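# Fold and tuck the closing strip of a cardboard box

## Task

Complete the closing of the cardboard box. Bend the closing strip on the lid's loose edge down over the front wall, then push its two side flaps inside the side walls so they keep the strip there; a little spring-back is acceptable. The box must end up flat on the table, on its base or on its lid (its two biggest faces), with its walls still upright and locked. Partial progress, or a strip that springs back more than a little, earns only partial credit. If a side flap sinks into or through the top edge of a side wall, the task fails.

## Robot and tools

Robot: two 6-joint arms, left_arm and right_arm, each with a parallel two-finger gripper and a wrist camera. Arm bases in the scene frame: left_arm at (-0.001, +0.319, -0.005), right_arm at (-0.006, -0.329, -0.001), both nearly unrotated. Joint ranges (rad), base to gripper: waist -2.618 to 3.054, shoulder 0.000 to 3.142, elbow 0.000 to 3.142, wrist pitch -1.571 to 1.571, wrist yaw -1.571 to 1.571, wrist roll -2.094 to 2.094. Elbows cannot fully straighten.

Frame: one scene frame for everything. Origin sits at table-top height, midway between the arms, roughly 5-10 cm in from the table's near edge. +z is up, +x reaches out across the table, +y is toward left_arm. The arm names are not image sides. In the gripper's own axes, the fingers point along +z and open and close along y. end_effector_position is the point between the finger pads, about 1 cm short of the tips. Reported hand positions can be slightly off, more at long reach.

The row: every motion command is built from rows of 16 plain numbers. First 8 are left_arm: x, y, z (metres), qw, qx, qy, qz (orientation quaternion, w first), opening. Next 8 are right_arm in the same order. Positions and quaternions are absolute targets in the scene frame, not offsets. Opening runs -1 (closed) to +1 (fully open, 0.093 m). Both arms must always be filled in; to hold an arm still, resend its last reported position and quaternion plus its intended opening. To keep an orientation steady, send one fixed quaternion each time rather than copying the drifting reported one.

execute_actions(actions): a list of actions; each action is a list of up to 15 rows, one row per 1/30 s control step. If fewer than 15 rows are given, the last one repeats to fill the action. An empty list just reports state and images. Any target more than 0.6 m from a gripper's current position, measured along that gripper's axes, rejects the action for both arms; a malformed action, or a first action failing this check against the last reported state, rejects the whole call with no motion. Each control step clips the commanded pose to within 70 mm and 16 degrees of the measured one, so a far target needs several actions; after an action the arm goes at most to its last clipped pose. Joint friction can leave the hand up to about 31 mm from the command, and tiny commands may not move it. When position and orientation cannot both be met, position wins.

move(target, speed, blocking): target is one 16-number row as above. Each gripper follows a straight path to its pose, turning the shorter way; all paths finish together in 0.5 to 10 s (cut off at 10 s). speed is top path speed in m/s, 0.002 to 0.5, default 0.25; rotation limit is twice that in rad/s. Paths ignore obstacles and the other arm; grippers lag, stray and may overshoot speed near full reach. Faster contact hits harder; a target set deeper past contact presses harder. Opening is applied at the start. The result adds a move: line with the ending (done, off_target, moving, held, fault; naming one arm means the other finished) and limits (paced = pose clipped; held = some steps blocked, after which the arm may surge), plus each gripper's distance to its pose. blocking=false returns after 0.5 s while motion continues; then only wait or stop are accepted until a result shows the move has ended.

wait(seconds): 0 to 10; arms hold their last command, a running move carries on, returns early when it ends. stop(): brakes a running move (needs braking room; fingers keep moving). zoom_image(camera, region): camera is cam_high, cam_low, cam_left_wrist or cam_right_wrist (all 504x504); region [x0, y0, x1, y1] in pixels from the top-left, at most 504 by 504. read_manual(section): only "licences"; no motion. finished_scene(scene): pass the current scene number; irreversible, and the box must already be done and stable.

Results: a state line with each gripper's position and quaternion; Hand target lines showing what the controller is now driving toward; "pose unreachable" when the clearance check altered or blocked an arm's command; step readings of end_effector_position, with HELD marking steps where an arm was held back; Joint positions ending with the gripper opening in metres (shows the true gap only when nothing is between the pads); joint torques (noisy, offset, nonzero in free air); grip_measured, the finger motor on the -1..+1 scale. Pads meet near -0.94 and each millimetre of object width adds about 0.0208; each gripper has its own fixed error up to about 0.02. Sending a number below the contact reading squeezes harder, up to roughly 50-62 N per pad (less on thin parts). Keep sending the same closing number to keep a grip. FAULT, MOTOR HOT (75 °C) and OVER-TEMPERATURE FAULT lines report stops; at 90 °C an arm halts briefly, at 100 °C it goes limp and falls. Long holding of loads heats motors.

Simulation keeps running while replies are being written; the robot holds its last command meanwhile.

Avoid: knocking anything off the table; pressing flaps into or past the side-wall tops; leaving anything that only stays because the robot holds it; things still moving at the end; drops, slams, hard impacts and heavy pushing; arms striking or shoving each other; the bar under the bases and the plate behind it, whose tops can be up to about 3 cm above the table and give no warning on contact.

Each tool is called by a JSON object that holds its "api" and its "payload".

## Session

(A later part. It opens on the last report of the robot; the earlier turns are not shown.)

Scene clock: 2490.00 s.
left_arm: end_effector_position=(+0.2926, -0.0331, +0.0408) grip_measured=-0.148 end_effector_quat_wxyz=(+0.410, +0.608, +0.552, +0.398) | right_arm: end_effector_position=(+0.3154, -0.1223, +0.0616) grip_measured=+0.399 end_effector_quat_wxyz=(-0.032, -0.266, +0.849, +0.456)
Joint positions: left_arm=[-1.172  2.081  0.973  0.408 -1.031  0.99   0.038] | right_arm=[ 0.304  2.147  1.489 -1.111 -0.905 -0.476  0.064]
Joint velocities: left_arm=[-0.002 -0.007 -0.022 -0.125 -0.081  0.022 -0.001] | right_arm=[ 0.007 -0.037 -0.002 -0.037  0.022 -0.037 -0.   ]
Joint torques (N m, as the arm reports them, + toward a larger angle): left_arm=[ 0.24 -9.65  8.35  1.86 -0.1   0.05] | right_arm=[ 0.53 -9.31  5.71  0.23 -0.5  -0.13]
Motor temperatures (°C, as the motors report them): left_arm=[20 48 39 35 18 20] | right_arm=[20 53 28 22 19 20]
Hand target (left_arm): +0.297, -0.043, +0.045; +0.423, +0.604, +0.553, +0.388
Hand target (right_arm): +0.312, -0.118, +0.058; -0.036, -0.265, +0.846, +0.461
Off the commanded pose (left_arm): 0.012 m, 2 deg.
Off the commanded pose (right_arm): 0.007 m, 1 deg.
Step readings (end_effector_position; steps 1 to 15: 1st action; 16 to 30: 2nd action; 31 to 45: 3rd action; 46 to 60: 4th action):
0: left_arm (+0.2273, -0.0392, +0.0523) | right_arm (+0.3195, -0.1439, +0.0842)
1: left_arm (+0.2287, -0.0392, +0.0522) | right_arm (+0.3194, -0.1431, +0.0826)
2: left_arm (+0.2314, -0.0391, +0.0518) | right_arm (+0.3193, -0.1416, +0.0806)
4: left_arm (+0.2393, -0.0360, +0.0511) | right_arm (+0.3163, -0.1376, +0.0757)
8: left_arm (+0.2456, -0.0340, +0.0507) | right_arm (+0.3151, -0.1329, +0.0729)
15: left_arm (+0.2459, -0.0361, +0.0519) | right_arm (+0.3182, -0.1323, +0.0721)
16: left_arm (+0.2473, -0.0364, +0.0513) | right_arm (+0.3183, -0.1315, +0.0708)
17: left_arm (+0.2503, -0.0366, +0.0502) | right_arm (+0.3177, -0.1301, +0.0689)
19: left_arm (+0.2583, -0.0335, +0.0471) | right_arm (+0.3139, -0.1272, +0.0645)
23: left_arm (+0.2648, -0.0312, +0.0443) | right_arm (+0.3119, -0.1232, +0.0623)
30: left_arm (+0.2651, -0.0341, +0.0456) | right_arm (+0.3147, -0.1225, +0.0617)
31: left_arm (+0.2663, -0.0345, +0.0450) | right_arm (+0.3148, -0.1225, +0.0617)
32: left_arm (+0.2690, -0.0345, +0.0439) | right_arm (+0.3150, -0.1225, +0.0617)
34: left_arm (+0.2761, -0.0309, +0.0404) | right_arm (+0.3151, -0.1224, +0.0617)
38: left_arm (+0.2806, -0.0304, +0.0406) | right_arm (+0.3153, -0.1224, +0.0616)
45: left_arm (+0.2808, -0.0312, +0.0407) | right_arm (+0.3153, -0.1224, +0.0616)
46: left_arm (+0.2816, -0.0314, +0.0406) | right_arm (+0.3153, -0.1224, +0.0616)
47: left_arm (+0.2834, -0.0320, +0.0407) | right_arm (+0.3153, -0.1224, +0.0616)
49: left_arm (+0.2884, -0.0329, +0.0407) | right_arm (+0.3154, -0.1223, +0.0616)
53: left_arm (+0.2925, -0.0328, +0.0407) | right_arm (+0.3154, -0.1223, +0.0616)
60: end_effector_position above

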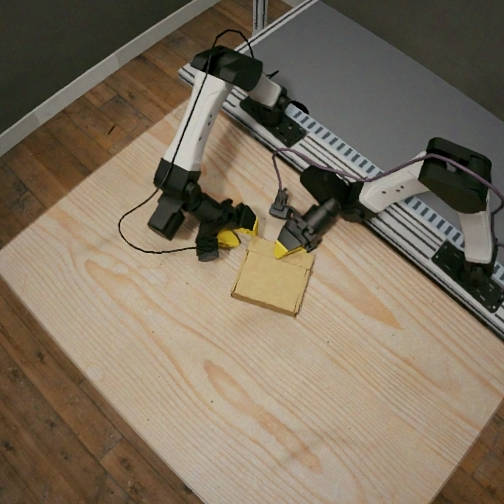

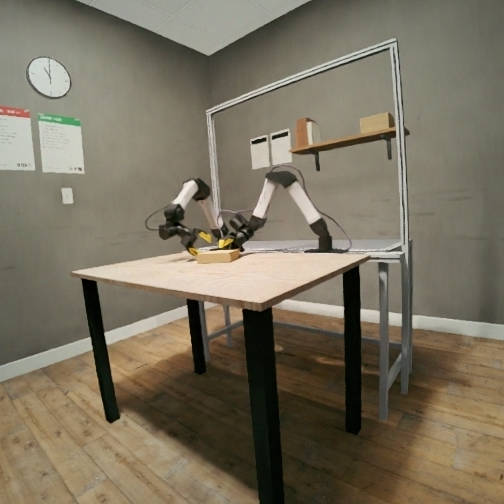

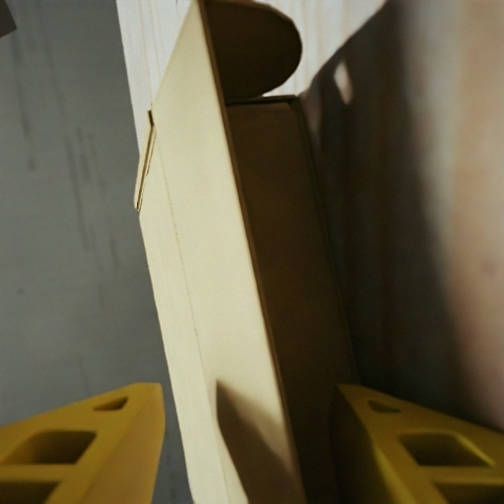

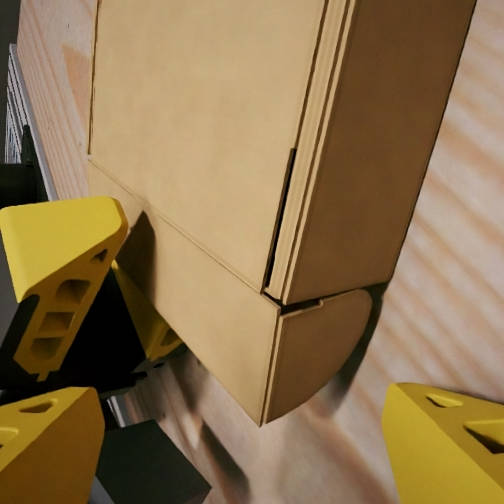

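{"api": "execute_actions", "payload": {"actions": [[[0.297,-0.046,0.0445,0.4228,0.6041,0.5531,0.3878,-0.35,0.308,-0.110,0.052,-0.0362,-0.2645,0.8464,0.4605,0.4]],[[0.297,-0.046,0.0445,0.4228,0.6041,0.5531,0.3878,-0.5,0.304,-0.103,0.047,-0.0362,-0.2645,0.8464,0.4605,0.4]],[[0.297,-0.046,0.0445,0.4228,0.6041,0.5531,0.3878,-0.62,0.304,-0.103,0.047,-0.0362,-0.2645,0.8464,0.4605,0.4]]]}}

Scene clock: 2507.03 s.
left_arm: end_effector_position=(+0.2938, -0.0372, +0.0410) grip_measured=-0.617 end_effector_quat_wxyz=(+0.415, +0.606, +0.553, +0.395) | right_arm: end_effector_position=(+0.3076, -0.1075, +0.0475) grip_measured=+0.399 end_effector_quat_wxyz=(-0.035, -0.263, +0.849, +0.456)
Joint positions: left_arm=[-1.172  2.091  0.984  0.421 -1.027  0.992  0.016] | right_arm=[ 0.346  2.147  1.427 -1.002 -0.911 -0.406  0.064]
Joint velocities: left_arm=[-0.002  0.017 -0.017 -0.051  0.007  0.081 -0.   ] | right_arm=[-0.022 -0.007  0.002  0.081  0.022  0.007  0.   ]
Joint torques (N m, as the arm reports them, + toward a larger angle): left_arm=[  0.03 -10.08   8.43   1.71  -0.15   0.03] | right_arm=[ 0.58 -9.93  5.49  0.35 -0.51 -0.11]
Motor temperatures (°C, as the motors report them): left_arm=[20 47 40 36 18 20] | right_arm=[20 53 28 22 19 20]
Hand target (left_arm): +0.297, -0.046, +0.045; +0.423, +0.604, +0.553, +0.388
Hand target (right_arm): +0.304, -0.103, +0.047; -0.036, -0.265, +0.847, +0.461
Off the commanded pose (left_arm): 0.010 m, 1 deg.
Off the commanded pose (right_arm): 0.006 m, 1 deg.
Step readings (end_effector_position; steps 1 to 15: 1st action; 16 to 30: 2nd action; 31 to 45: 3rd action):
0: left_arm (+0.2926, -0.0332, +0.0409) | right_arm (+0.3154, -0.1223, +0.0616)
1: left_arm (+0.2925, -0.0333, +0.0406) | right_arm (+0.3152, -0.1218, +0.0606)
2: left_arm (+0.2924, -0.0334, +0.0399) | right_arm (+0.3147, -0.1208, +0.0592)
4: left_arm (+0.2922, -0.0334, +0.0378) | right_arm (+0.3110, -0.1185, +0.0559)
8: left_arm (+0.2921, -0.0334, +0.0363) | right_arm (+0.3091, -0.1154, +0.0545)
15: left_arm (+0.2921, -0.0334, +0.0363) | right_arm (+0.3112, -0.1149, +0.0541)
16: left_arm (+0.2920, -0.0334, +0.0363) | right_arm (+0.3110, -0.1142, +0.0533)
17: left_arm (+0.2924, -0.0339, +0.0372) | right_arm (+0.3106, -0.1133, +0.0520)
19: left_arm (+0.2930, -0.0357, +0.0388) | right_arm (+0.3071, -0.1111, +0.0491)
23: left_arm (+0.2931, -0.0364, +0.0390) | right_arm (+0.3052, -0.1082, +0.0478)
30: left_arm (+0.2930, -0.0365, +0.0389) | right_arm (+0.3071, -0.1077, +0.0476)
31: left_arm (+0.2931, -0.0365, +0.0391) | right_arm (+0.3072, -0.1076, +0.0476)
32: left_arm (+0.2934, -0.0366, +0.0400) | right_arm (+0.3073, -0.1076, +0.0475)
34: left_arm (+0.2938, -0.0372, +0.0410) | right_arm (+0.3074, -0.1076, +0.0475)
38: left_arm (+0.2938, -0.0372, +0.0410) | right_arm (+0.3075, -0.1076, +0.0475)
45: end_effector_position above

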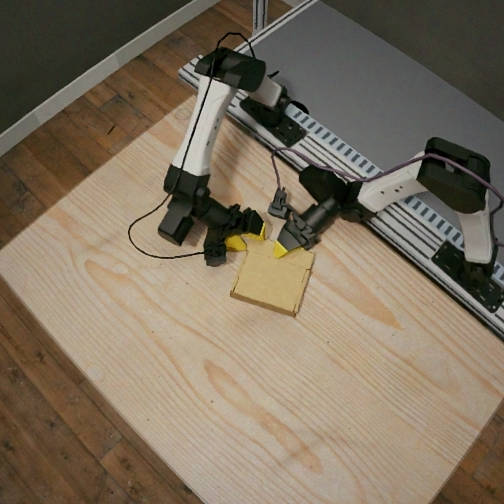

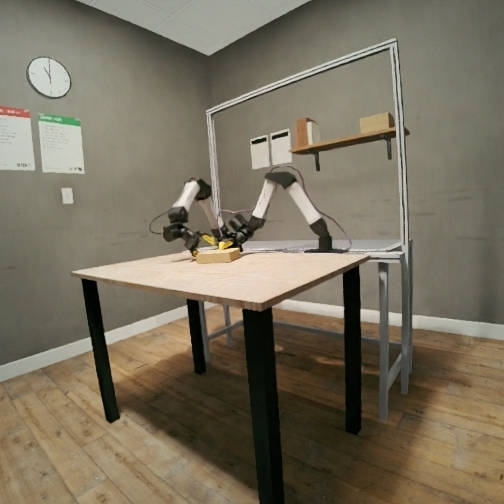

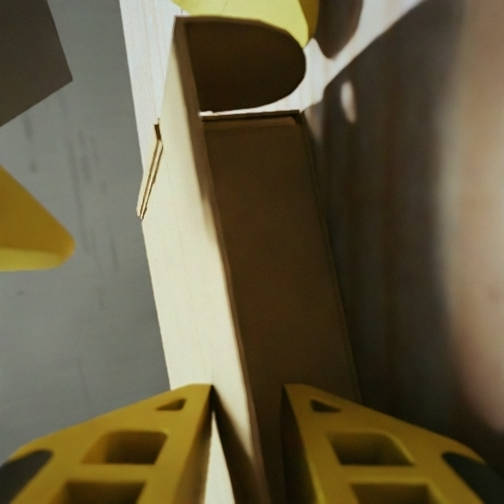

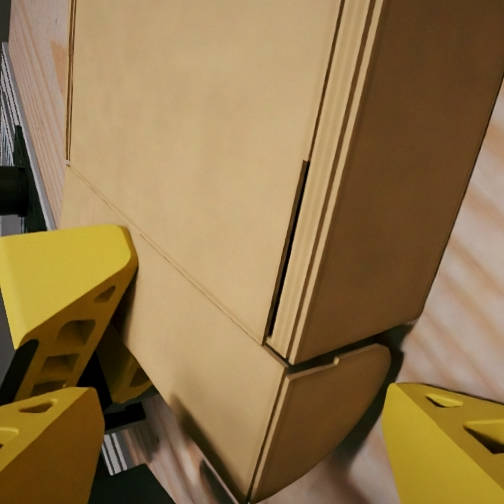

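{"api": "execute_actions", "payload": {"actions": [[[0.297,-0.046,0.0445,0.4228,0.6041,0.5531,0.3878,-0.62,0.300,-0.097,0.041,-0.0362,-0.2645,0.8464,0.4605,0.25]],[[0.297,-0.046,0.0445,0.4228,0.6041,0.5531,0.3878,-0.62,0.300,-0.097,0.041,-0.0362,-0.2645,0.8464,0.4605,0.0]],[[0.297,-0.046,0.0445,0.4228,0.6041,0.5531,0.3878,-0.62,0.300,-0.097,0.041,-0.0362,-0.2645,0.8464,0.4605,-0.25]],[[0.297,-0.046,0.0445,0.4228,0.6041,0.5531,0.3878,-0.62,0.300,-0.097,0.041,-0.0362,-0.2645,0.8464,0.4605,-0.45]],[[0.297,-0.046,0.0445,0.4228,0.6041,0.5531,0.3878,-0.62,0.300,-0.097,0.041,-0.0362,-0.2645,0.8464,0.4605,-0.58]],[[0.297,-0.046,0.0445,0.4228,0.6041,0.5531,0.3878,-0.62,0.300,-0.097,0.041,-0.0362,-0.2645,0.8464,0.4605,-0.67]]]}}

Scene clock: 2517.93 s.
left_arm: end_effector_position=(+0.2938, -0.0373, +0.0410) grip_measured=-0.617 end_effector_quat_wxyz=(+0.415, +0.606, +0.553, +0.395) | right_arm: end_effector_position=(+0.3045, -0.1011, +0.0429) grip_measured=-0.665 end_effector_quat_wxyz=(-0.036, -0.257, +0.849, +0.461)
Joint positions: left_arm=[-1.172  2.091  0.984  0.421 -1.027  0.992  0.016] | right_arm=[ 0.361  2.145  1.397 -0.95  -0.925 -0.367  0.013]
Joint velocities: left_arm=[ 0.002 -0.007 -0.012 -0.037  0.066  0.007 -0.   ] | right_arm=[ 0.002  0.012 -0.007 -0.007 -0.037 -0.007 -0.   ]
Joint torques (N m, as the arm reports them, + toward a larger angle): left_arm=[  0.03 -10.15   8.29   1.71  -0.17   0.06] | right_arm=[ 0.81 -9.88  5.39  0.39 -0.41 -0.2 ]
Motor temperatures (°C, as the motors report them): left_arm=[20 47 41 36 18 20] | right_arm=[20 54 27 21 19 20]
Hand target (left_arm): +0.297, -0.046, +0.045; +0.423, +0.604, +0.553, +0.388
Hand target (right_arm): +0.300, -0.097, +0.041; -0.036, -0.265, +0.846, +0.461
Off the commanded pose (left_arm): 0.010 m, 1 deg.
Off the commanded pose (right_arm): 0.006 m, 1 deg.
Step readings (end_effector_position; steps 1 to 15: 1st action; 16 to 30: 2nd action; 31 to 45: 3rd action; 46 to 60: 4th action; 61 to 75: 5th action; 76 to 90: 6th action):
0: left_arm (+0.2938, -0.0372, +0.0410) | right_arm (+0.3076, -0.1075, +0.0475)
1: left_arm (+0.2938, -0.0372, +0.0410) | right_arm (+0.3073, -0.1070, +0.0466)
2: left_arm (+0.2938, -0.0372, +0.0410) | right_arm (+0.3067, -0.1062, +0.0453)
4: left_arm (+0.2938, -0.0372, +0.0410) | right_arm (+0.3052, -0.1052, +0.0435)
8: left_arm (+0.2938, -0.0372, +0.0410) | right_arm (+0.3057, -0.1046, +0.0434)
15: left_arm (+0.2938, -0.0372, +0.0410) | right_arm (+0.3060, -0.1045, +0.0434)
16: left_arm (+0.2938, -0.0372, +0.0410) | right_arm (+0.3063, -0.1044, +0.0433)
17: left_arm (+0.2938, -0.0372, +0.0410) | right_arm (+0.3062, -0.1040, +0.0430)
19: left_arm (+0.2938, -0.0372, +0.0410) | right_arm (+0.3050, -0.1032, +0.0421)
23: left_arm (+0.2938, -0.0372, +0.0410) | right_arm (+0.3041, -0.1026, +0.0415)
30: left_arm (+0.2938, -0.0372, +0.0410) | right_arm (+0.3043, -0.1025, +0.0415)
31: left_arm (+0.2938, -0.0372, +0.0410) | right_arm (+0.3044, -0.1025, +0.0415)
32: left_arm (+0.2938, -0.0372, +0.0410) | right_arm (+0.3045, -0.1025, +0.0415)
34: left_arm (+0.2938, -0.0372, +0.0410) | right_arm (+0.3046, -0.1024, +0.0414)
38: left_arm (+0.2938, -0.0372, +0.0410) | right_arm (+0.3046, -0.1024, +0.0414)
45: left_arm (+0.2938, -0.0372, +0.0410) | right_arm (+0.3046, -0.1024, +0.0414)
46: left_arm (+0.2938, -0.0372, +0.0410) | right_arm (+0.3046, -0.1024, +0.0415)
47: left_arm (+0.2938, -0.0372, +0.0410) | right_arm (+0.3046, -0.1021, +0.0419)
49: left_arm (+0.2938, -0.0372, +0.0410) | right_arm (+0.3045, -0.1019, +0.0422)
53: left_arm (+0.2938, -0.0372, +0.0410) | right_arm (+0.3045, -0.1019, +0.0422)
60: left_arm (+0.2938, -0.0372, +0.0410) | right_arm (+0.3045, -0.1019, +0.0422)
61: left_arm (+0.2938, -0.0372, +0.0410) | right_arm (+0.3045, -0.1017, +0.0425)
62: left_arm (+0.2938, -0.0373, +0.0410) | right_arm (+0.3044, -0.1013, +0.0429)
64: left_arm (+0.2938, -0.0373, +0.0410) | right_arm (+0.3043, -0.1011, +0.0429)
68: left_arm (+0.2938, -0.0373, +0.0410) | right_arm (+0.3043, -0.1011, +0.0429)
75: left_arm (+0.2938, -0.0373, +0.0410) | right_arm (+0.3043, -0.1011, +0.0429)
76: left_arm (+0.2938, -0.0373, +0.0410) | right_arm (+0.3043, -0.1011, +0.0429)
77: left_arm (+0.2938, -0.0373, +0.0410) | right_arm (+0.3044, -0.1011, +0.0429)
79: left_arm (+0.2938, -0.0373, +0.0410) | right_arm (+0.3045, -0.1011, +0.0429)
83: left_arm (+0.2938, -0.0373, +0.0410) | right_arm (+0.3045, -0.1011, +0.0429)
90: end_effector_position above

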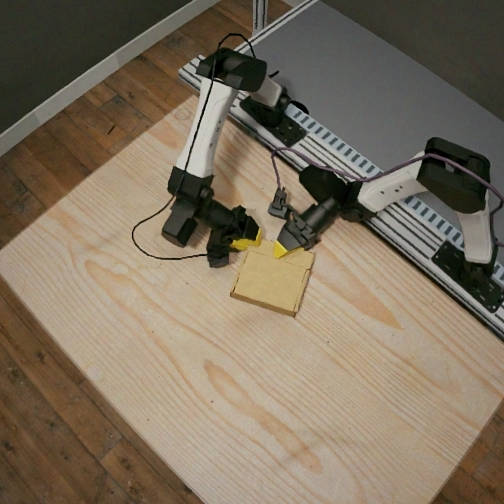

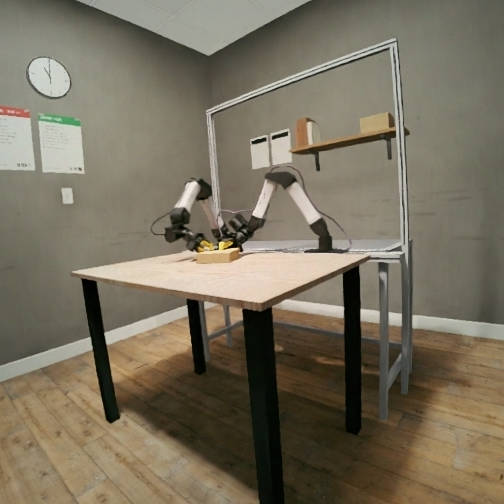

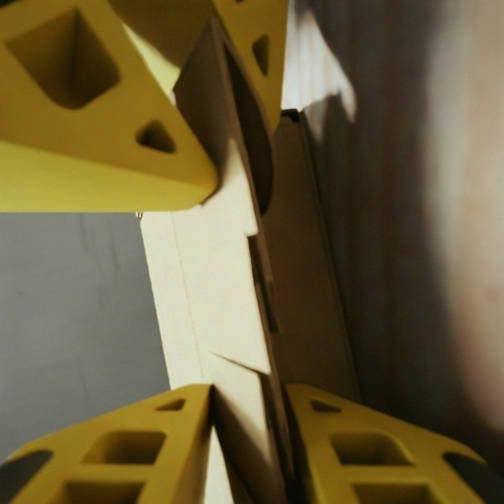

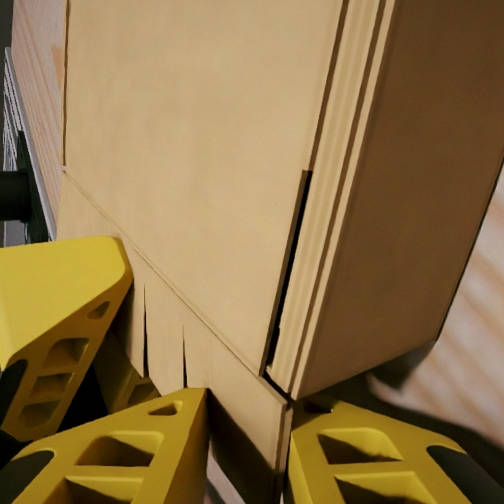

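{"api": "execute_actions", "payload": {"actions": [[[0.297,-0.046,0.0445,0.4228,0.6041,0.5531,0.3878,-0.62,0.300,-0.097,0.043,-0.0362,-0.2645,0.8464,0.4605,-0.4]],[[0.297,-0.046,0.0445,0.4228,0.6041,0.5531,0.3878,-0.62,0.300,-0.097,0.045,-0.0362,-0.2645,0.8464,0.4605,-0.1]],[[0.297,-0.046,0.0445,0.4228,0.6041,0.5531,0.3878,-0.62,0.302,-0.100,0.048,-0.0362,-0.2645,0.8464,0.4605,0.2]],[[0.297,-0.046,0.0445,0.4228,0.6041,0.5531,0.3878,-0.62,0.306,-0.108,0.053,-0.0362,-0.2645,0.8464,0.4605,0.45]],[[0.297,-0.046,0.0445,0.4228,0.6041,0.5531,0.3878,-0.62,0.310,-0.116,0.058,-0.0362,-0.2645,0.8464,0.4605,0.45]]]}}

{"api": "zoom_image", "payload": {"camera": "cam_right_wrist", "region": [230, 260, 430, 460]}}

Scene clock: 2529.83 s.
left_arm: end_effector_position=(+0.2938, -0.0373, +0.0410) grip_measured=-0.617 end_effector_quat_wxyz=(+0.415, +0.606, +0.553, +0.395) | right_arm: end_effector_position=(+0.3070, -0.1153, +0.0548) grip_measured=+0.449 end_effector_quat_wxyz=(-0.040, -0.259, +0.848, +0.461)
Joint positions: left_arm=[-1.172  2.091  0.984  0.421 -1.027  0.992  0.016] | right_arm=[ 0.324  2.142  1.443 -1.063 -0.919 -0.441  0.067]
Joint velocities: left_arm=[-0.022 -0.002  0.007  0.022 -0.051 -0.095  0.   ] | right_arm=[-0.012 -0.017 -0.007 -0.051  0.081 -0.066  0.   ]
Joint torques (N m, as the arm reports them, + toward a larger angle): left_arm=[ -0.05 -10.13   8.27   1.71  -0.15   0.03] | right_arm=[-0.46 -9.48  8.99 -0.03 -0.4  -0.29]
Motor temperatures (°C, as the motors report them): left_arm=[20 47 41 36 18 20] | right_arm=[20 55 27 21 19 20]
Hand target (left_arm): +0.297, -0.046, +0.045; +0.423, +0.604, +0.553, +0.388
Hand target (right_arm): +0.310, -0.116, +0.058; -0.036, -0.264, +0.846, +0.461
Off the commanded pose (left_arm): 0.010 m, 1 deg.
Off the commanded pose (right_arm): 0.004 m, 1 deg.
Step readings (end_effector_position; steps 1 to 15: 1st action; 16 to 30: 2nd action; 31 to 45: 3rd action; 46 to 60: 4th action; 61 to 75: 5th action):
0: left_arm (+0.2938, -0.0373, +0.0410) | right_arm (+0.3045, -0.1011, +0.0429)
1: left_arm (+0.2938, -0.0373, +0.0410) | right_arm (+0.3045, -0.1012, +0.0427)
2: left_arm (+0.2938, -0.0373, +0.0410) | right_arm (+0.3045, -0.1012, +0.0427)
4: left_arm (+0.2938, -0.0373, +0.0410) | right_arm (+0.3045, -0.1012, +0.0427)
8: left_arm (+0.2938, -0.0373, +0.0410) | right_arm (+0.3045, -0.1012, +0.0427)
15: left_arm (+0.2938, -0.0373, +0.0410) | right_arm (+0.3045, -0.1012, +0.0427)
16: left_arm (+0.2938, -0.0373, +0.0410) | right_arm (+0.3045, -0.1012, +0.0427)
17: left_arm (+0.2938, -0.0373, +0.0410) | right_arm (+0.3045, -0.1012, +0.0427)
19: left_arm (+0.2938, -0.0373, +0.0410) | right_arm (+0.3045, -0.1012, +0.0427)
23: left_arm (+0.2938, -0.0373, +0.0410) | right_arm (+0.3045, -0.1012, +0.0427)
30: left_arm (+0.2938, -0.0373, +0.0410) | right_arm (+0.3045, -0.1012, +0.0427)
31: left_arm (+0.2938, -0.0373, +0.0410) | right_arm (+0.3044, -0.1012, +0.0427)
32: left_arm (+0.2938, -0.0373, +0.0410) | right_arm (+0.3043, -0.1013, +0.0427)
34: left_arm (+0.2938, -0.0373, +0.0410) | right_arm (+0.3038, -0.1012, +0.0431)
38: left_arm (+0.2938, -0.0373, +0.0410) | right_arm (+0.3038, -0.1011, +0.0432)
45: left_arm (+0.2938, -0.0373, +0.0410) | right_arm (+0.3038, -0.1011, +0.0432)
46: left_arm (+0.2938, -0.0373, +0.0410) | right_arm (+0.3033, -0.1008, +0.0450)
47: left_arm (+0.2938, -0.0373, +0.0410) | right_arm (+0.3027, -0.1003, +0.0482)
49: left_arm (+0.2938, -0.0373, +0.0410) | right_arm (+0.3036, -0.1017, +0.0494)
53: left_arm (+0.2938, -0.0373, +0.0410) | right_arm (+0.3032, -0.1056, +0.0485)
60: left_arm (+0.2938, -0.0373, +0.0410) | right_arm (+0.3024, -0.1062, +0.0484)
61: left_arm (+0.2938, -0.0373, +0.0410) | right_arm (+0.3027, -0.1070, +0.0493)
62: left_arm (+0.2938, -0.0373, +0.0410) | right_arm (+0.3032, -0.1082, +0.0504)
64: left_arm (+0.2938, -0.0373, +0.0410) | right_arm (+0.3067, -0.1113, +0.0531)
68: left_arm (+0.2938, -0.0373, +0.0410) | right_arm (+0.3090, -0.1147, +0.0546)
75: end_effector_position above

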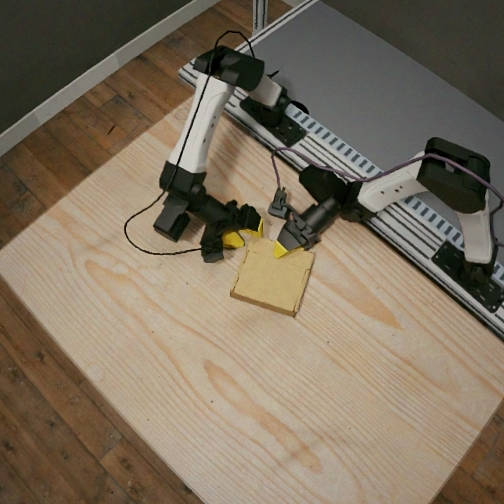

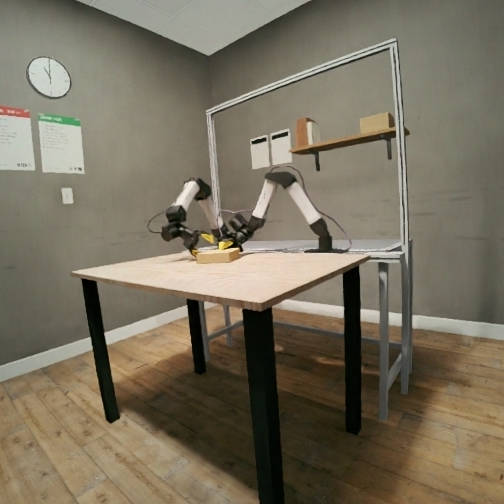

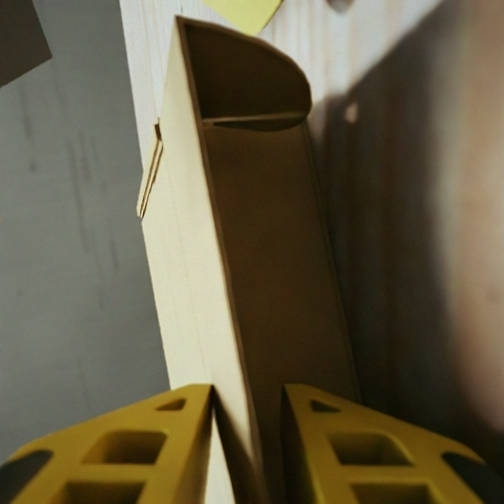

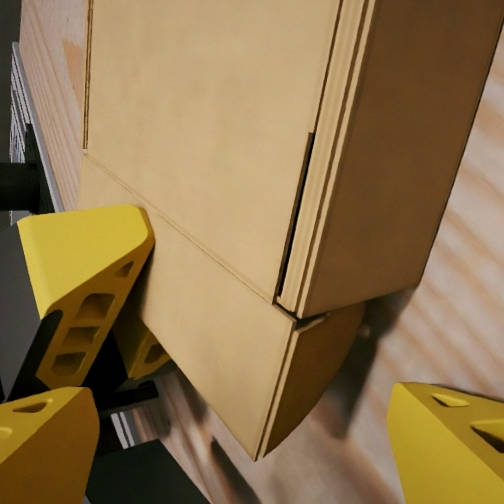

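Region (230, 260, 430, 460) of cam_right_wrist's 504x504 image, scaled by 2.520, with more detail than that image has.

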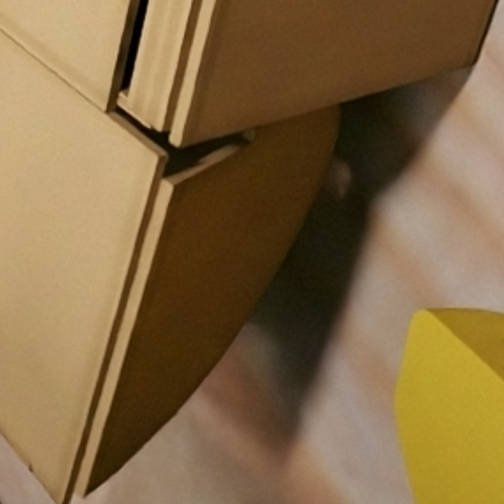

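{"api": "execute_actions", "payload": {"actions": []}}

{"api": "zoom_image", "payload": {"camera": "cam_left_wrist", "region": [140, 0, 360, 220]}}

Scene clock: 2534.20 s.
left_arm: end_effector_position=(+0.2938, -0.0373, +0.0410) grip_measured=-0.617 end_effector_quat_wxyz=(+0.415, +0.606, +0.553, +0.395) | right_arm: end_effector_position=(+0.3065, -0.1155, +0.0548) grip_measured=+0.449 end_effector_quat_wxyz=(-0.041, -0.259, +0.847, +0.461)
Joint positions: left_arm=[-1.172  2.091  0.984  0.421 -1.027  0.992  0.016] | right_arm=[ 0.324  2.142  1.443 -1.065 -0.919 -0.443  0.067]
Joint velocities: left_arm=[-0.002  0.007 -0.002 -0.037 -0.051 -0.022 -0.   ] | right_arm=[ 0.002  0.007  0.002 -0.125 -0.007 -0.037 -0.   ]
Joint torques (N m, as the arm reports them, + toward a larger angle): left_arm=[  0.09 -10.     8.5    1.73  -0.15   0.07] | right_arm=[-0.5  -9.5   8.99 -0.05 -0.39 -0.29]
Motor temperatures (°C, as the motors report them): left_arm=[20 47 41 36 18 20] | right_arm=[20 55 27 21 19 20]
Hand target (left_arm): +0.297, -0.046, +0.045; +0.423, +0.604, +0.553, +0.388
Hand target (right_arm): +0.310, -0.116, +0.058; -0.036, -0.264, +0.846, +0.461
Off the commanded pose (left_arm): 0.010 m, 1 deg.
Off the commanded pose (right_arm): 0.005 m, 1 deg.

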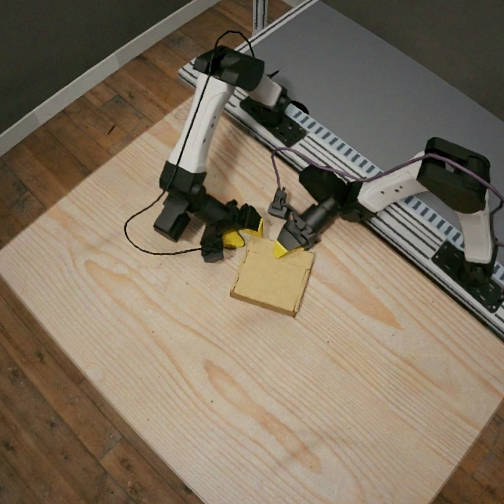

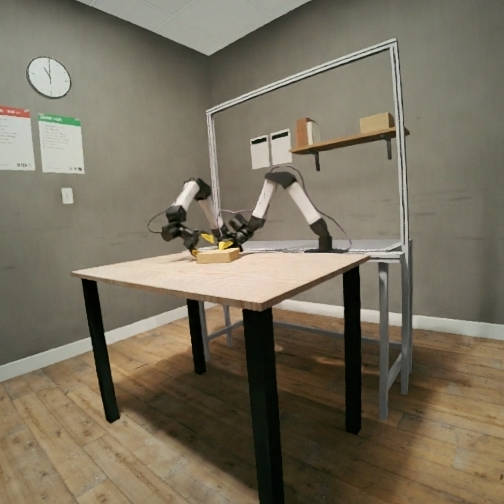

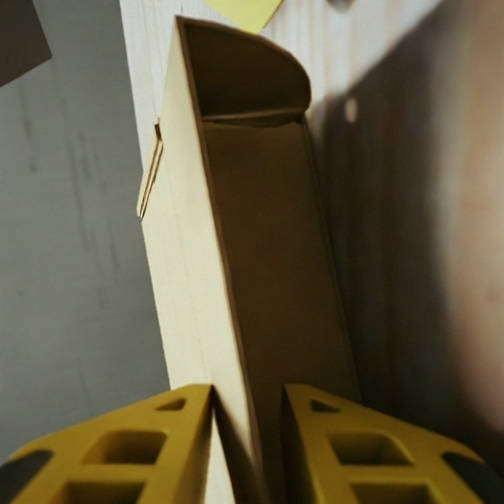

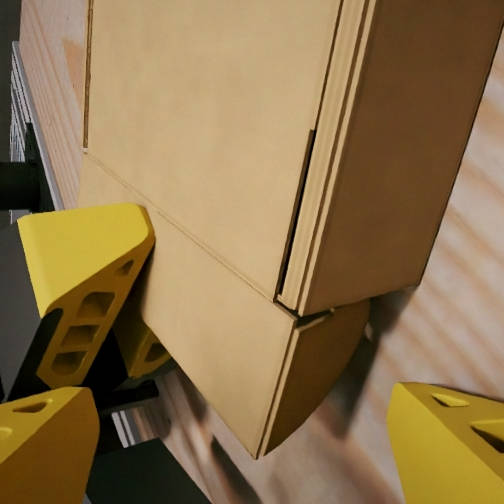

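Region (140, 0, 360, 220) of cam_left_wrist's 504x504 image, scaled by 2.291, with more detail than that image has.

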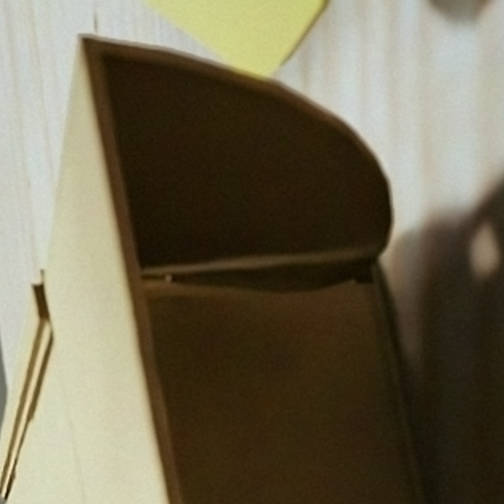

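{"api": "execute_actions", "payload": {"actions": [[[0.297,-0.046,0.0445,0.4228,0.6041,0.5531,0.3878,-0.52,0.310,-0.116,0.058,-0.0362,-0.2645,0.8464,0.4605,0.45]],[[0.297,-0.046,0.0445,0.4228,0.6041,0.5531,0.3878,-0.42,0.310,-0.116,0.058,-0.0362,-0.2645,0.8464,0.4605,0.45]],[[0.297,-0.046,0.0445,0.4228,0.6041,0.5531,0.3878,-0.3,0.310,-0.116,0.058,-0.0362,-0.2645,0.8464,0.4605,0.45]]]}}

{"api": "zoom_image", "payload": {"camera": "cam_right_wrist", "region": [230, 260, 430, 460]}}

Scene clock: 2541.03 s.
left_arm: end_effector_position=(+0.2936, -0.0379, +0.0406) grip_measured=-0.302 end_effector_quat_wxyz=(+0.415, +0.607, +0.552, +0.393) | right_arm: end_effector_position=(+0.3065, -0.1155, +0.0548) grip_measured=+0.449 end_effector_quat_wxyz=(-0.041, -0.260, +0.847, +0.461)
Joint positions: left_arm=[-1.172  2.091  0.984  0.421 -1.022  0.992  0.031] | right_arm=[ 0.324  2.142  1.443 -1.065 -0.918 -0.443  0.067]
Joint velocities: left_arm=[-0.017  0.027 -0.017 -0.095 -0.051  0.081  0.   ] | right_arm=[-0.002  0.027  0.017  0.007 -0.022  0.022 -0.   ]
Joint torques (N m, as the arm reports them, + toward a larger angle): left_arm=[  0.01 -10.06   8.38   1.72  -0.17   0.06] | right_arm=[-0.47 -9.45  8.99 -0.04 -0.39 -0.29]
Motor temperatures (°C, as the motors report them): left_arm=[20 47 41 36 18 20] | right_arm=[20 55 28 21 19 20]
Hand target (left_arm): +0.297, -0.046, +0.045; +0.423, +0.604, +0.553, +0.388
Hand target (right_arm): +0.310, -0.116, +0.058; -0.036, -0.265, +0.847, +0.461
Off the commanded pose (left_arm): 0.010 m, 1 deg.
Off the commanded pose (right_arm): 0.005 m, 1 deg.
Step readings (end_effector_position; steps 1 to 15: 1st action; 16 to 30: 2nd action; 31 to 45: 3rd action):
0: left_arm (+0.2938, -0.0373, +0.0410) | right_arm (+0.3065, -0.1155, +0.0548)
1: left_arm (+0.2938, -0.0373, +0.0410) | right_arm (+0.3065, -0.1155, +0.0548)
2: left_arm (+0.2937, -0.0375, +0.0409) | right_arm (+0.3065, -0.1155, +0.0548)
4: left_arm (+0.2937, -0.0376, +0.0408) | right_arm (+0.3065, -0.1155, +0.0548)
8: left_arm (+0.2936, -0.0378, +0.0407) | right_arm (+0.3065, -0.1155, +0.0548)
15: left_arm (+0.2936, -0.0379, +0.0406) | right_arm (+0.3065, -0.1155, +0.0548)
16: left_arm (+0.2936, -0.0379, +0.0406) | right_arm (+0.3065, -0.1155, +0.0548)
17: left_arm (+0.2936, -0.0379, +0.0406) | right_arm (+0.3065, -0.1155, +0.0548)
19: left_arm (+0.2936, -0.0379, +0.0406) | right_arm (+0.3065, -0.1155, +0.0548)
23: left_arm (+0.2936, -0.0379, +0.0406) | right_arm (+0.3065, -0.1155, +0.0548)
30: left_arm (+0.2936, -0.0379, +0.0406) | right_arm (+0.3065, -0.1155, +0.0548)
31: left_arm (+0.2936, -0.0379, +0.0406) | right_arm (+0.3065, -0.1155, +0.0548)
32: left_arm (+0.2936, -0.0379, +0.0406) | right_arm (+0.3065, -0.1155, +0.0548)
34: left_arm (+0.2936, -0.0379, +0.0406) | right_arm (+0.3065, -0.1155, +0.0548)
38: left_arm (+0.2936, -0.0379, +0.0406) | right_arm (+0.3065, -0.1155, +0.0548)
45: end_effector_position above

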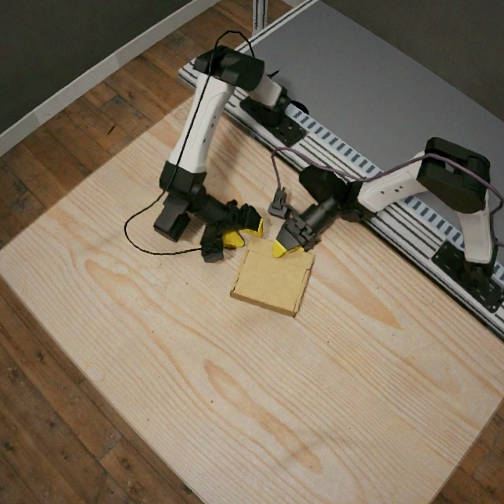

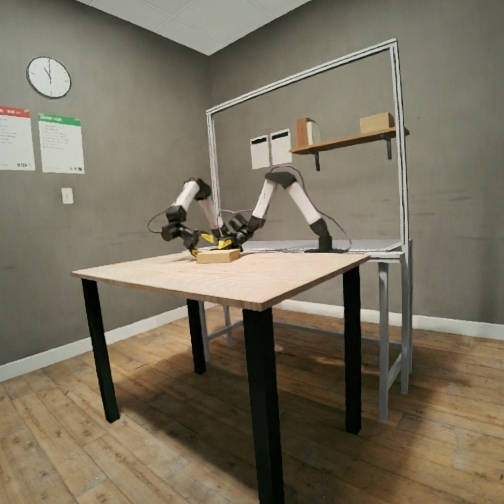

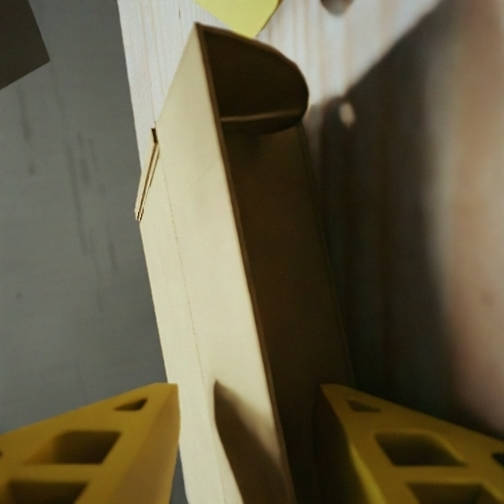

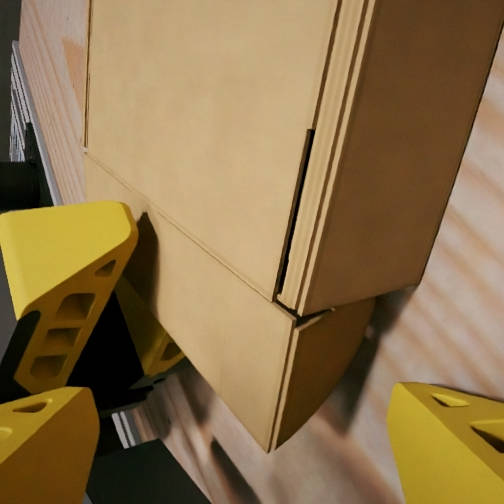

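Region (230, 260, 430, 460) of cam_right_wrist's 504x504 image, scaled by 2.520, with more detail than that image has.

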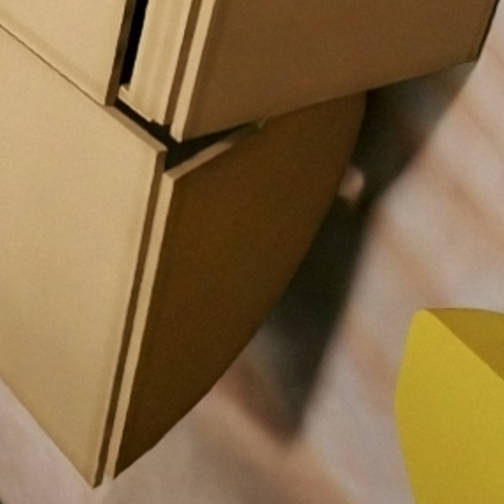

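{"api": "zoom_image", "payload": {"camera": "cam_left_wrist", "region": [180, 40, 340, 200]}}

Region (180, 40, 340, 200) of cam_left_wrist's 504x504 image, scaled by 3.150, with more detail than that image has.

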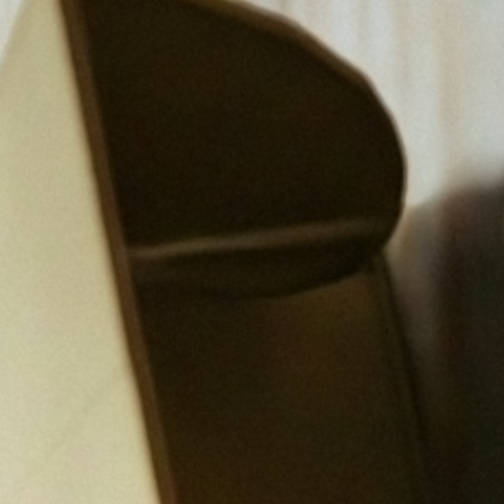

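{"api": "execute_actions", "payload": {"actions": [[[0.28,-0.036,0.043,0.4228,0.6041,0.5531,0.3878,-0.2,0.310,-0.116,0.058,-0.0362,-0.2645,0.8464,0.4605,0.45]],[[0.26,-0.034,0.043,0.4228,0.6041,0.5531,0.3878,-0.2,0.316,-0.130,0.070,-0.0362,-0.2645,0.8464,0.4605,0.45]],[[0.24,-0.033,0.043,0.4228,0.6041,0.5531,0.3878,-0.2,0.322,-0.145,0.085,-0.0362,-0.2645,0.8464,0.4605,0.45]],[[0.22,-0.033,0.046,0.4228,0.6041,0.5531,0.3878,-0.2,0.322,-0.145,0.085,-0.0362,-0.2645,0.8464,0.4605,0.45]]]}}

{"api": "zoom_image", "payload": {"camera": "cam_right_wrist", "region": [250, 180, 410, 340]}}

Scene clock: 2555.47 s.
left_arm: end_effector_position=(+0.2213, -0.0377, +0.0426) grip_measured=-0.202 end_effector_quat_wxyz=(+0.424, +0.608, +0.551, +0.384) | right_arm: end_effector_position=(+0.3200, -0.1450, +0.0832) grip_measured=+0.449 end_effector_quat_wxyz=(-0.037, -0.260, +0.848, +0.461)
Joint positions: left_arm=[-1.362  2.022  0.936  0.179 -1.139  0.722  0.036] | right_arm=[ 0.242  2.146  1.569 -1.28  -0.9   -0.567  0.067]
Joint velocities: left_arm=[ 0.007 -0.007  0.002 -0.125 -0.022 -0.051 -0.001] | right_arm=[ 0.007 -0.017 -0.007 -0.007 -0.11  -0.007 -0.   ]
Joint torques (N m, as the arm reports them, + toward a larger angle): left_arm=[ -0.27 -11.51   5.33   1.28  -0.46  -0.09] | right_arm=[-0.27 -9.27  9.09 -0.26 -0.39 -0.32]
Motor temperatures (°C, as the motors report them): left_arm=[20 47 41 36 18 20] | right_arm=[20 55 29 21 19 20]
Hand target (left_arm): +0.220, -0.034, +0.046; +0.424, +0.604, +0.552, +0.388
Hand target (right_arm): +0.322, -0.145, +0.085; -0.036, -0.264, +0.847, +0.460
Off the commanded pose (left_arm): 0.006 m, 1 deg.
Off the commanded pose (right_arm): 0.003 m, 1 deg.
Step readings (end_effector_position; steps 1 to 15: 1st action; 16 to 30: 2nd action; 31 to 45: 3rd action; 46 to 60: 4th action):
0: left_arm (+0.2936, -0.0379, +0.0406) | right_arm (+0.3065, -0.1155, +0.0548)
1: left_arm (+0.2931, -0.0382, +0.0409) | right_arm (+0.3065, -0.1155, +0.0548)
2: left_arm (+0.2916, -0.0382, +0.0410) | right_arm (+0.3065, -0.1155, +0.0548)
4: left_arm (+0.2877, -0.0395, +0.0412) | right_arm (+0.3065, -0.1155, +0.0548)
8: left_arm (+0.2842, -0.0417, +0.0414) | right_arm (+0.3065, -0.1155, +0.0548)
15: left_arm (+0.2843, -0.0415, +0.0415) | right_arm (+0.3065, -0.1155, +0.0548)
16: left_arm (+0.2828, -0.0410, +0.0418) | right_arm (+0.3070, -0.1168, +0.0561)
17: left_arm (+0.2795, -0.0399, +0.0421) | right_arm (+0.3081, -0.1187, +0.0583)
19: left_arm (+0.2705, -0.0410, +0.0425) | right_arm (+0.3138, -0.1235, +0.0633)
23: left_arm (+0.2626, -0.0440, +0.0427) | right_arm (+0.3180, -0.1291, +0.0668)
30: left_arm (+0.2625, -0.0418, +0.0422) | right_arm (+0.3145, -0.1300, +0.0674)
31: left_arm (+0.2613, -0.0411, +0.0424) | right_arm (+0.3146, -0.1313, +0.0690)
32: left_arm (+0.2583, -0.0404, +0.0428) | right_arm (+0.3157, -0.1332, +0.0716)
34: left_arm (+0.2499, -0.0416, +0.0431) | right_arm (+0.3212, -0.1380, +0.0776)
38: left_arm (+0.2425, -0.0432, +0.0429) | right_arm (+0.3251, -0.1438, +0.0821)
45: left_arm (+0.2422, -0.0400, +0.0413) | right_arm (+0.3210, -0.1448, +0.0830)
46: left_arm (+0.2409, -0.0394, +0.0418) | right_arm (+0.3208, -0.1448, +0.0830)
47: left_arm (+0.2378, -0.0391, +0.0425) | right_arm (+0.3206, -0.1449, +0.0831)
49: left_arm (+0.2293, -0.0416, +0.0445) | right_arm (+0.3204, -0.1449, +0.0831)
53: left_arm (+0.2216, -0.0421, +0.0449) | right_arm (+0.3202, -0.1450, +0.0831)
60: end_effector_position above

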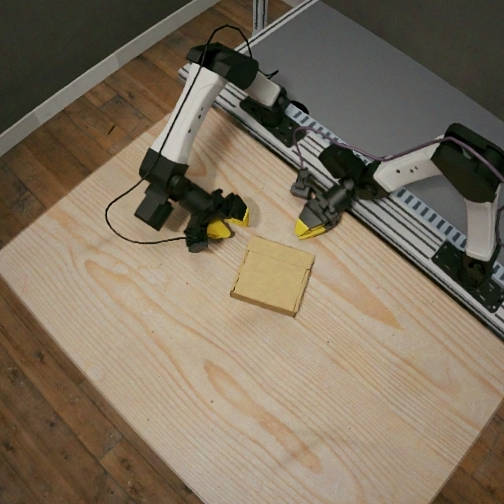

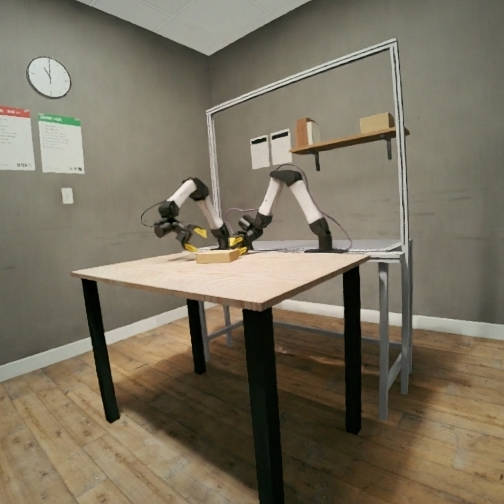

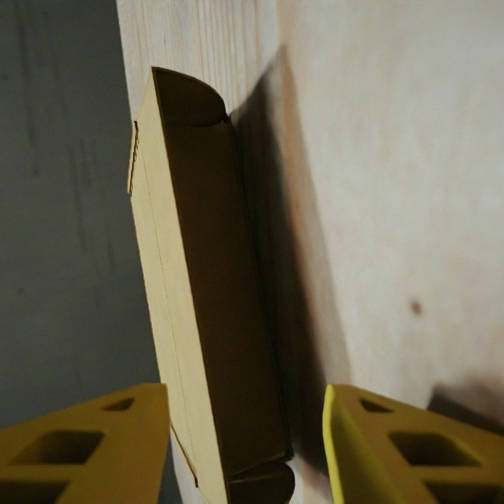

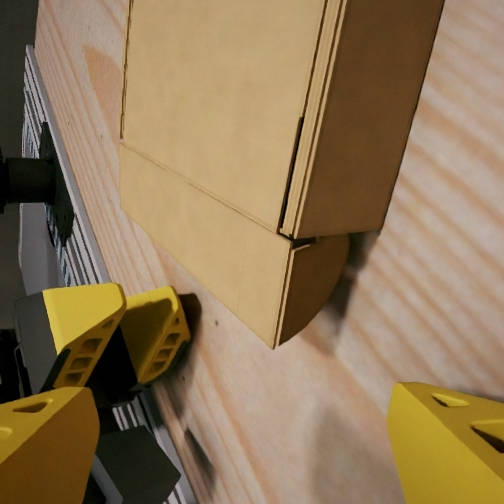

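Region (250, 180, 410, 340) of cam_right_wrist's 504x504 image, scaled by 3.150, with more detail than that image has.

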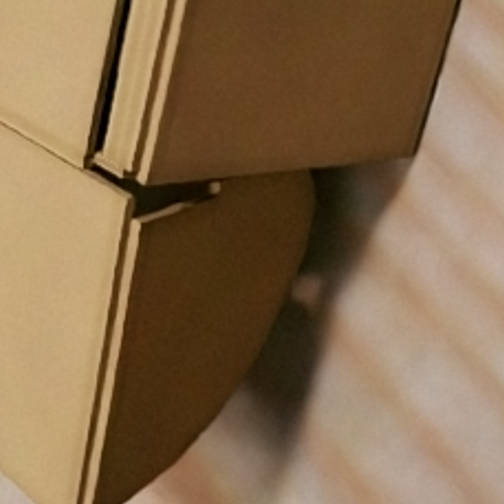

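{"api": "zoom_image", "payload": {"camera": "cam_left_wrist", "region": [130, 50, 270, 190]}}

{"api": "zoom_image", "payload": {"camera": "cam_left_wrist", "region": [170, 384, 330, 504]}}

Region (130, 50, 270, 190) of cam_left_wrist's 504x504 image, scaled by 3.600, with more detail than that image has.

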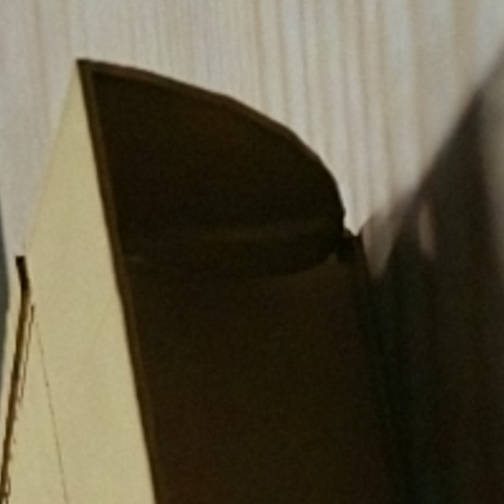

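Region (170, 384, 330, 504) of cam_left_wrist's 504x504 image, scaled by 3.150, with more detail than that image has; it fills the top 378 rows of this view, and the rest is white.

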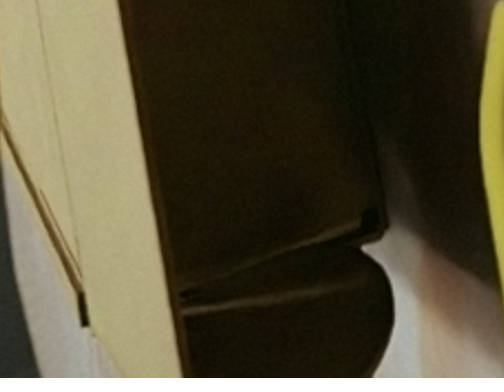

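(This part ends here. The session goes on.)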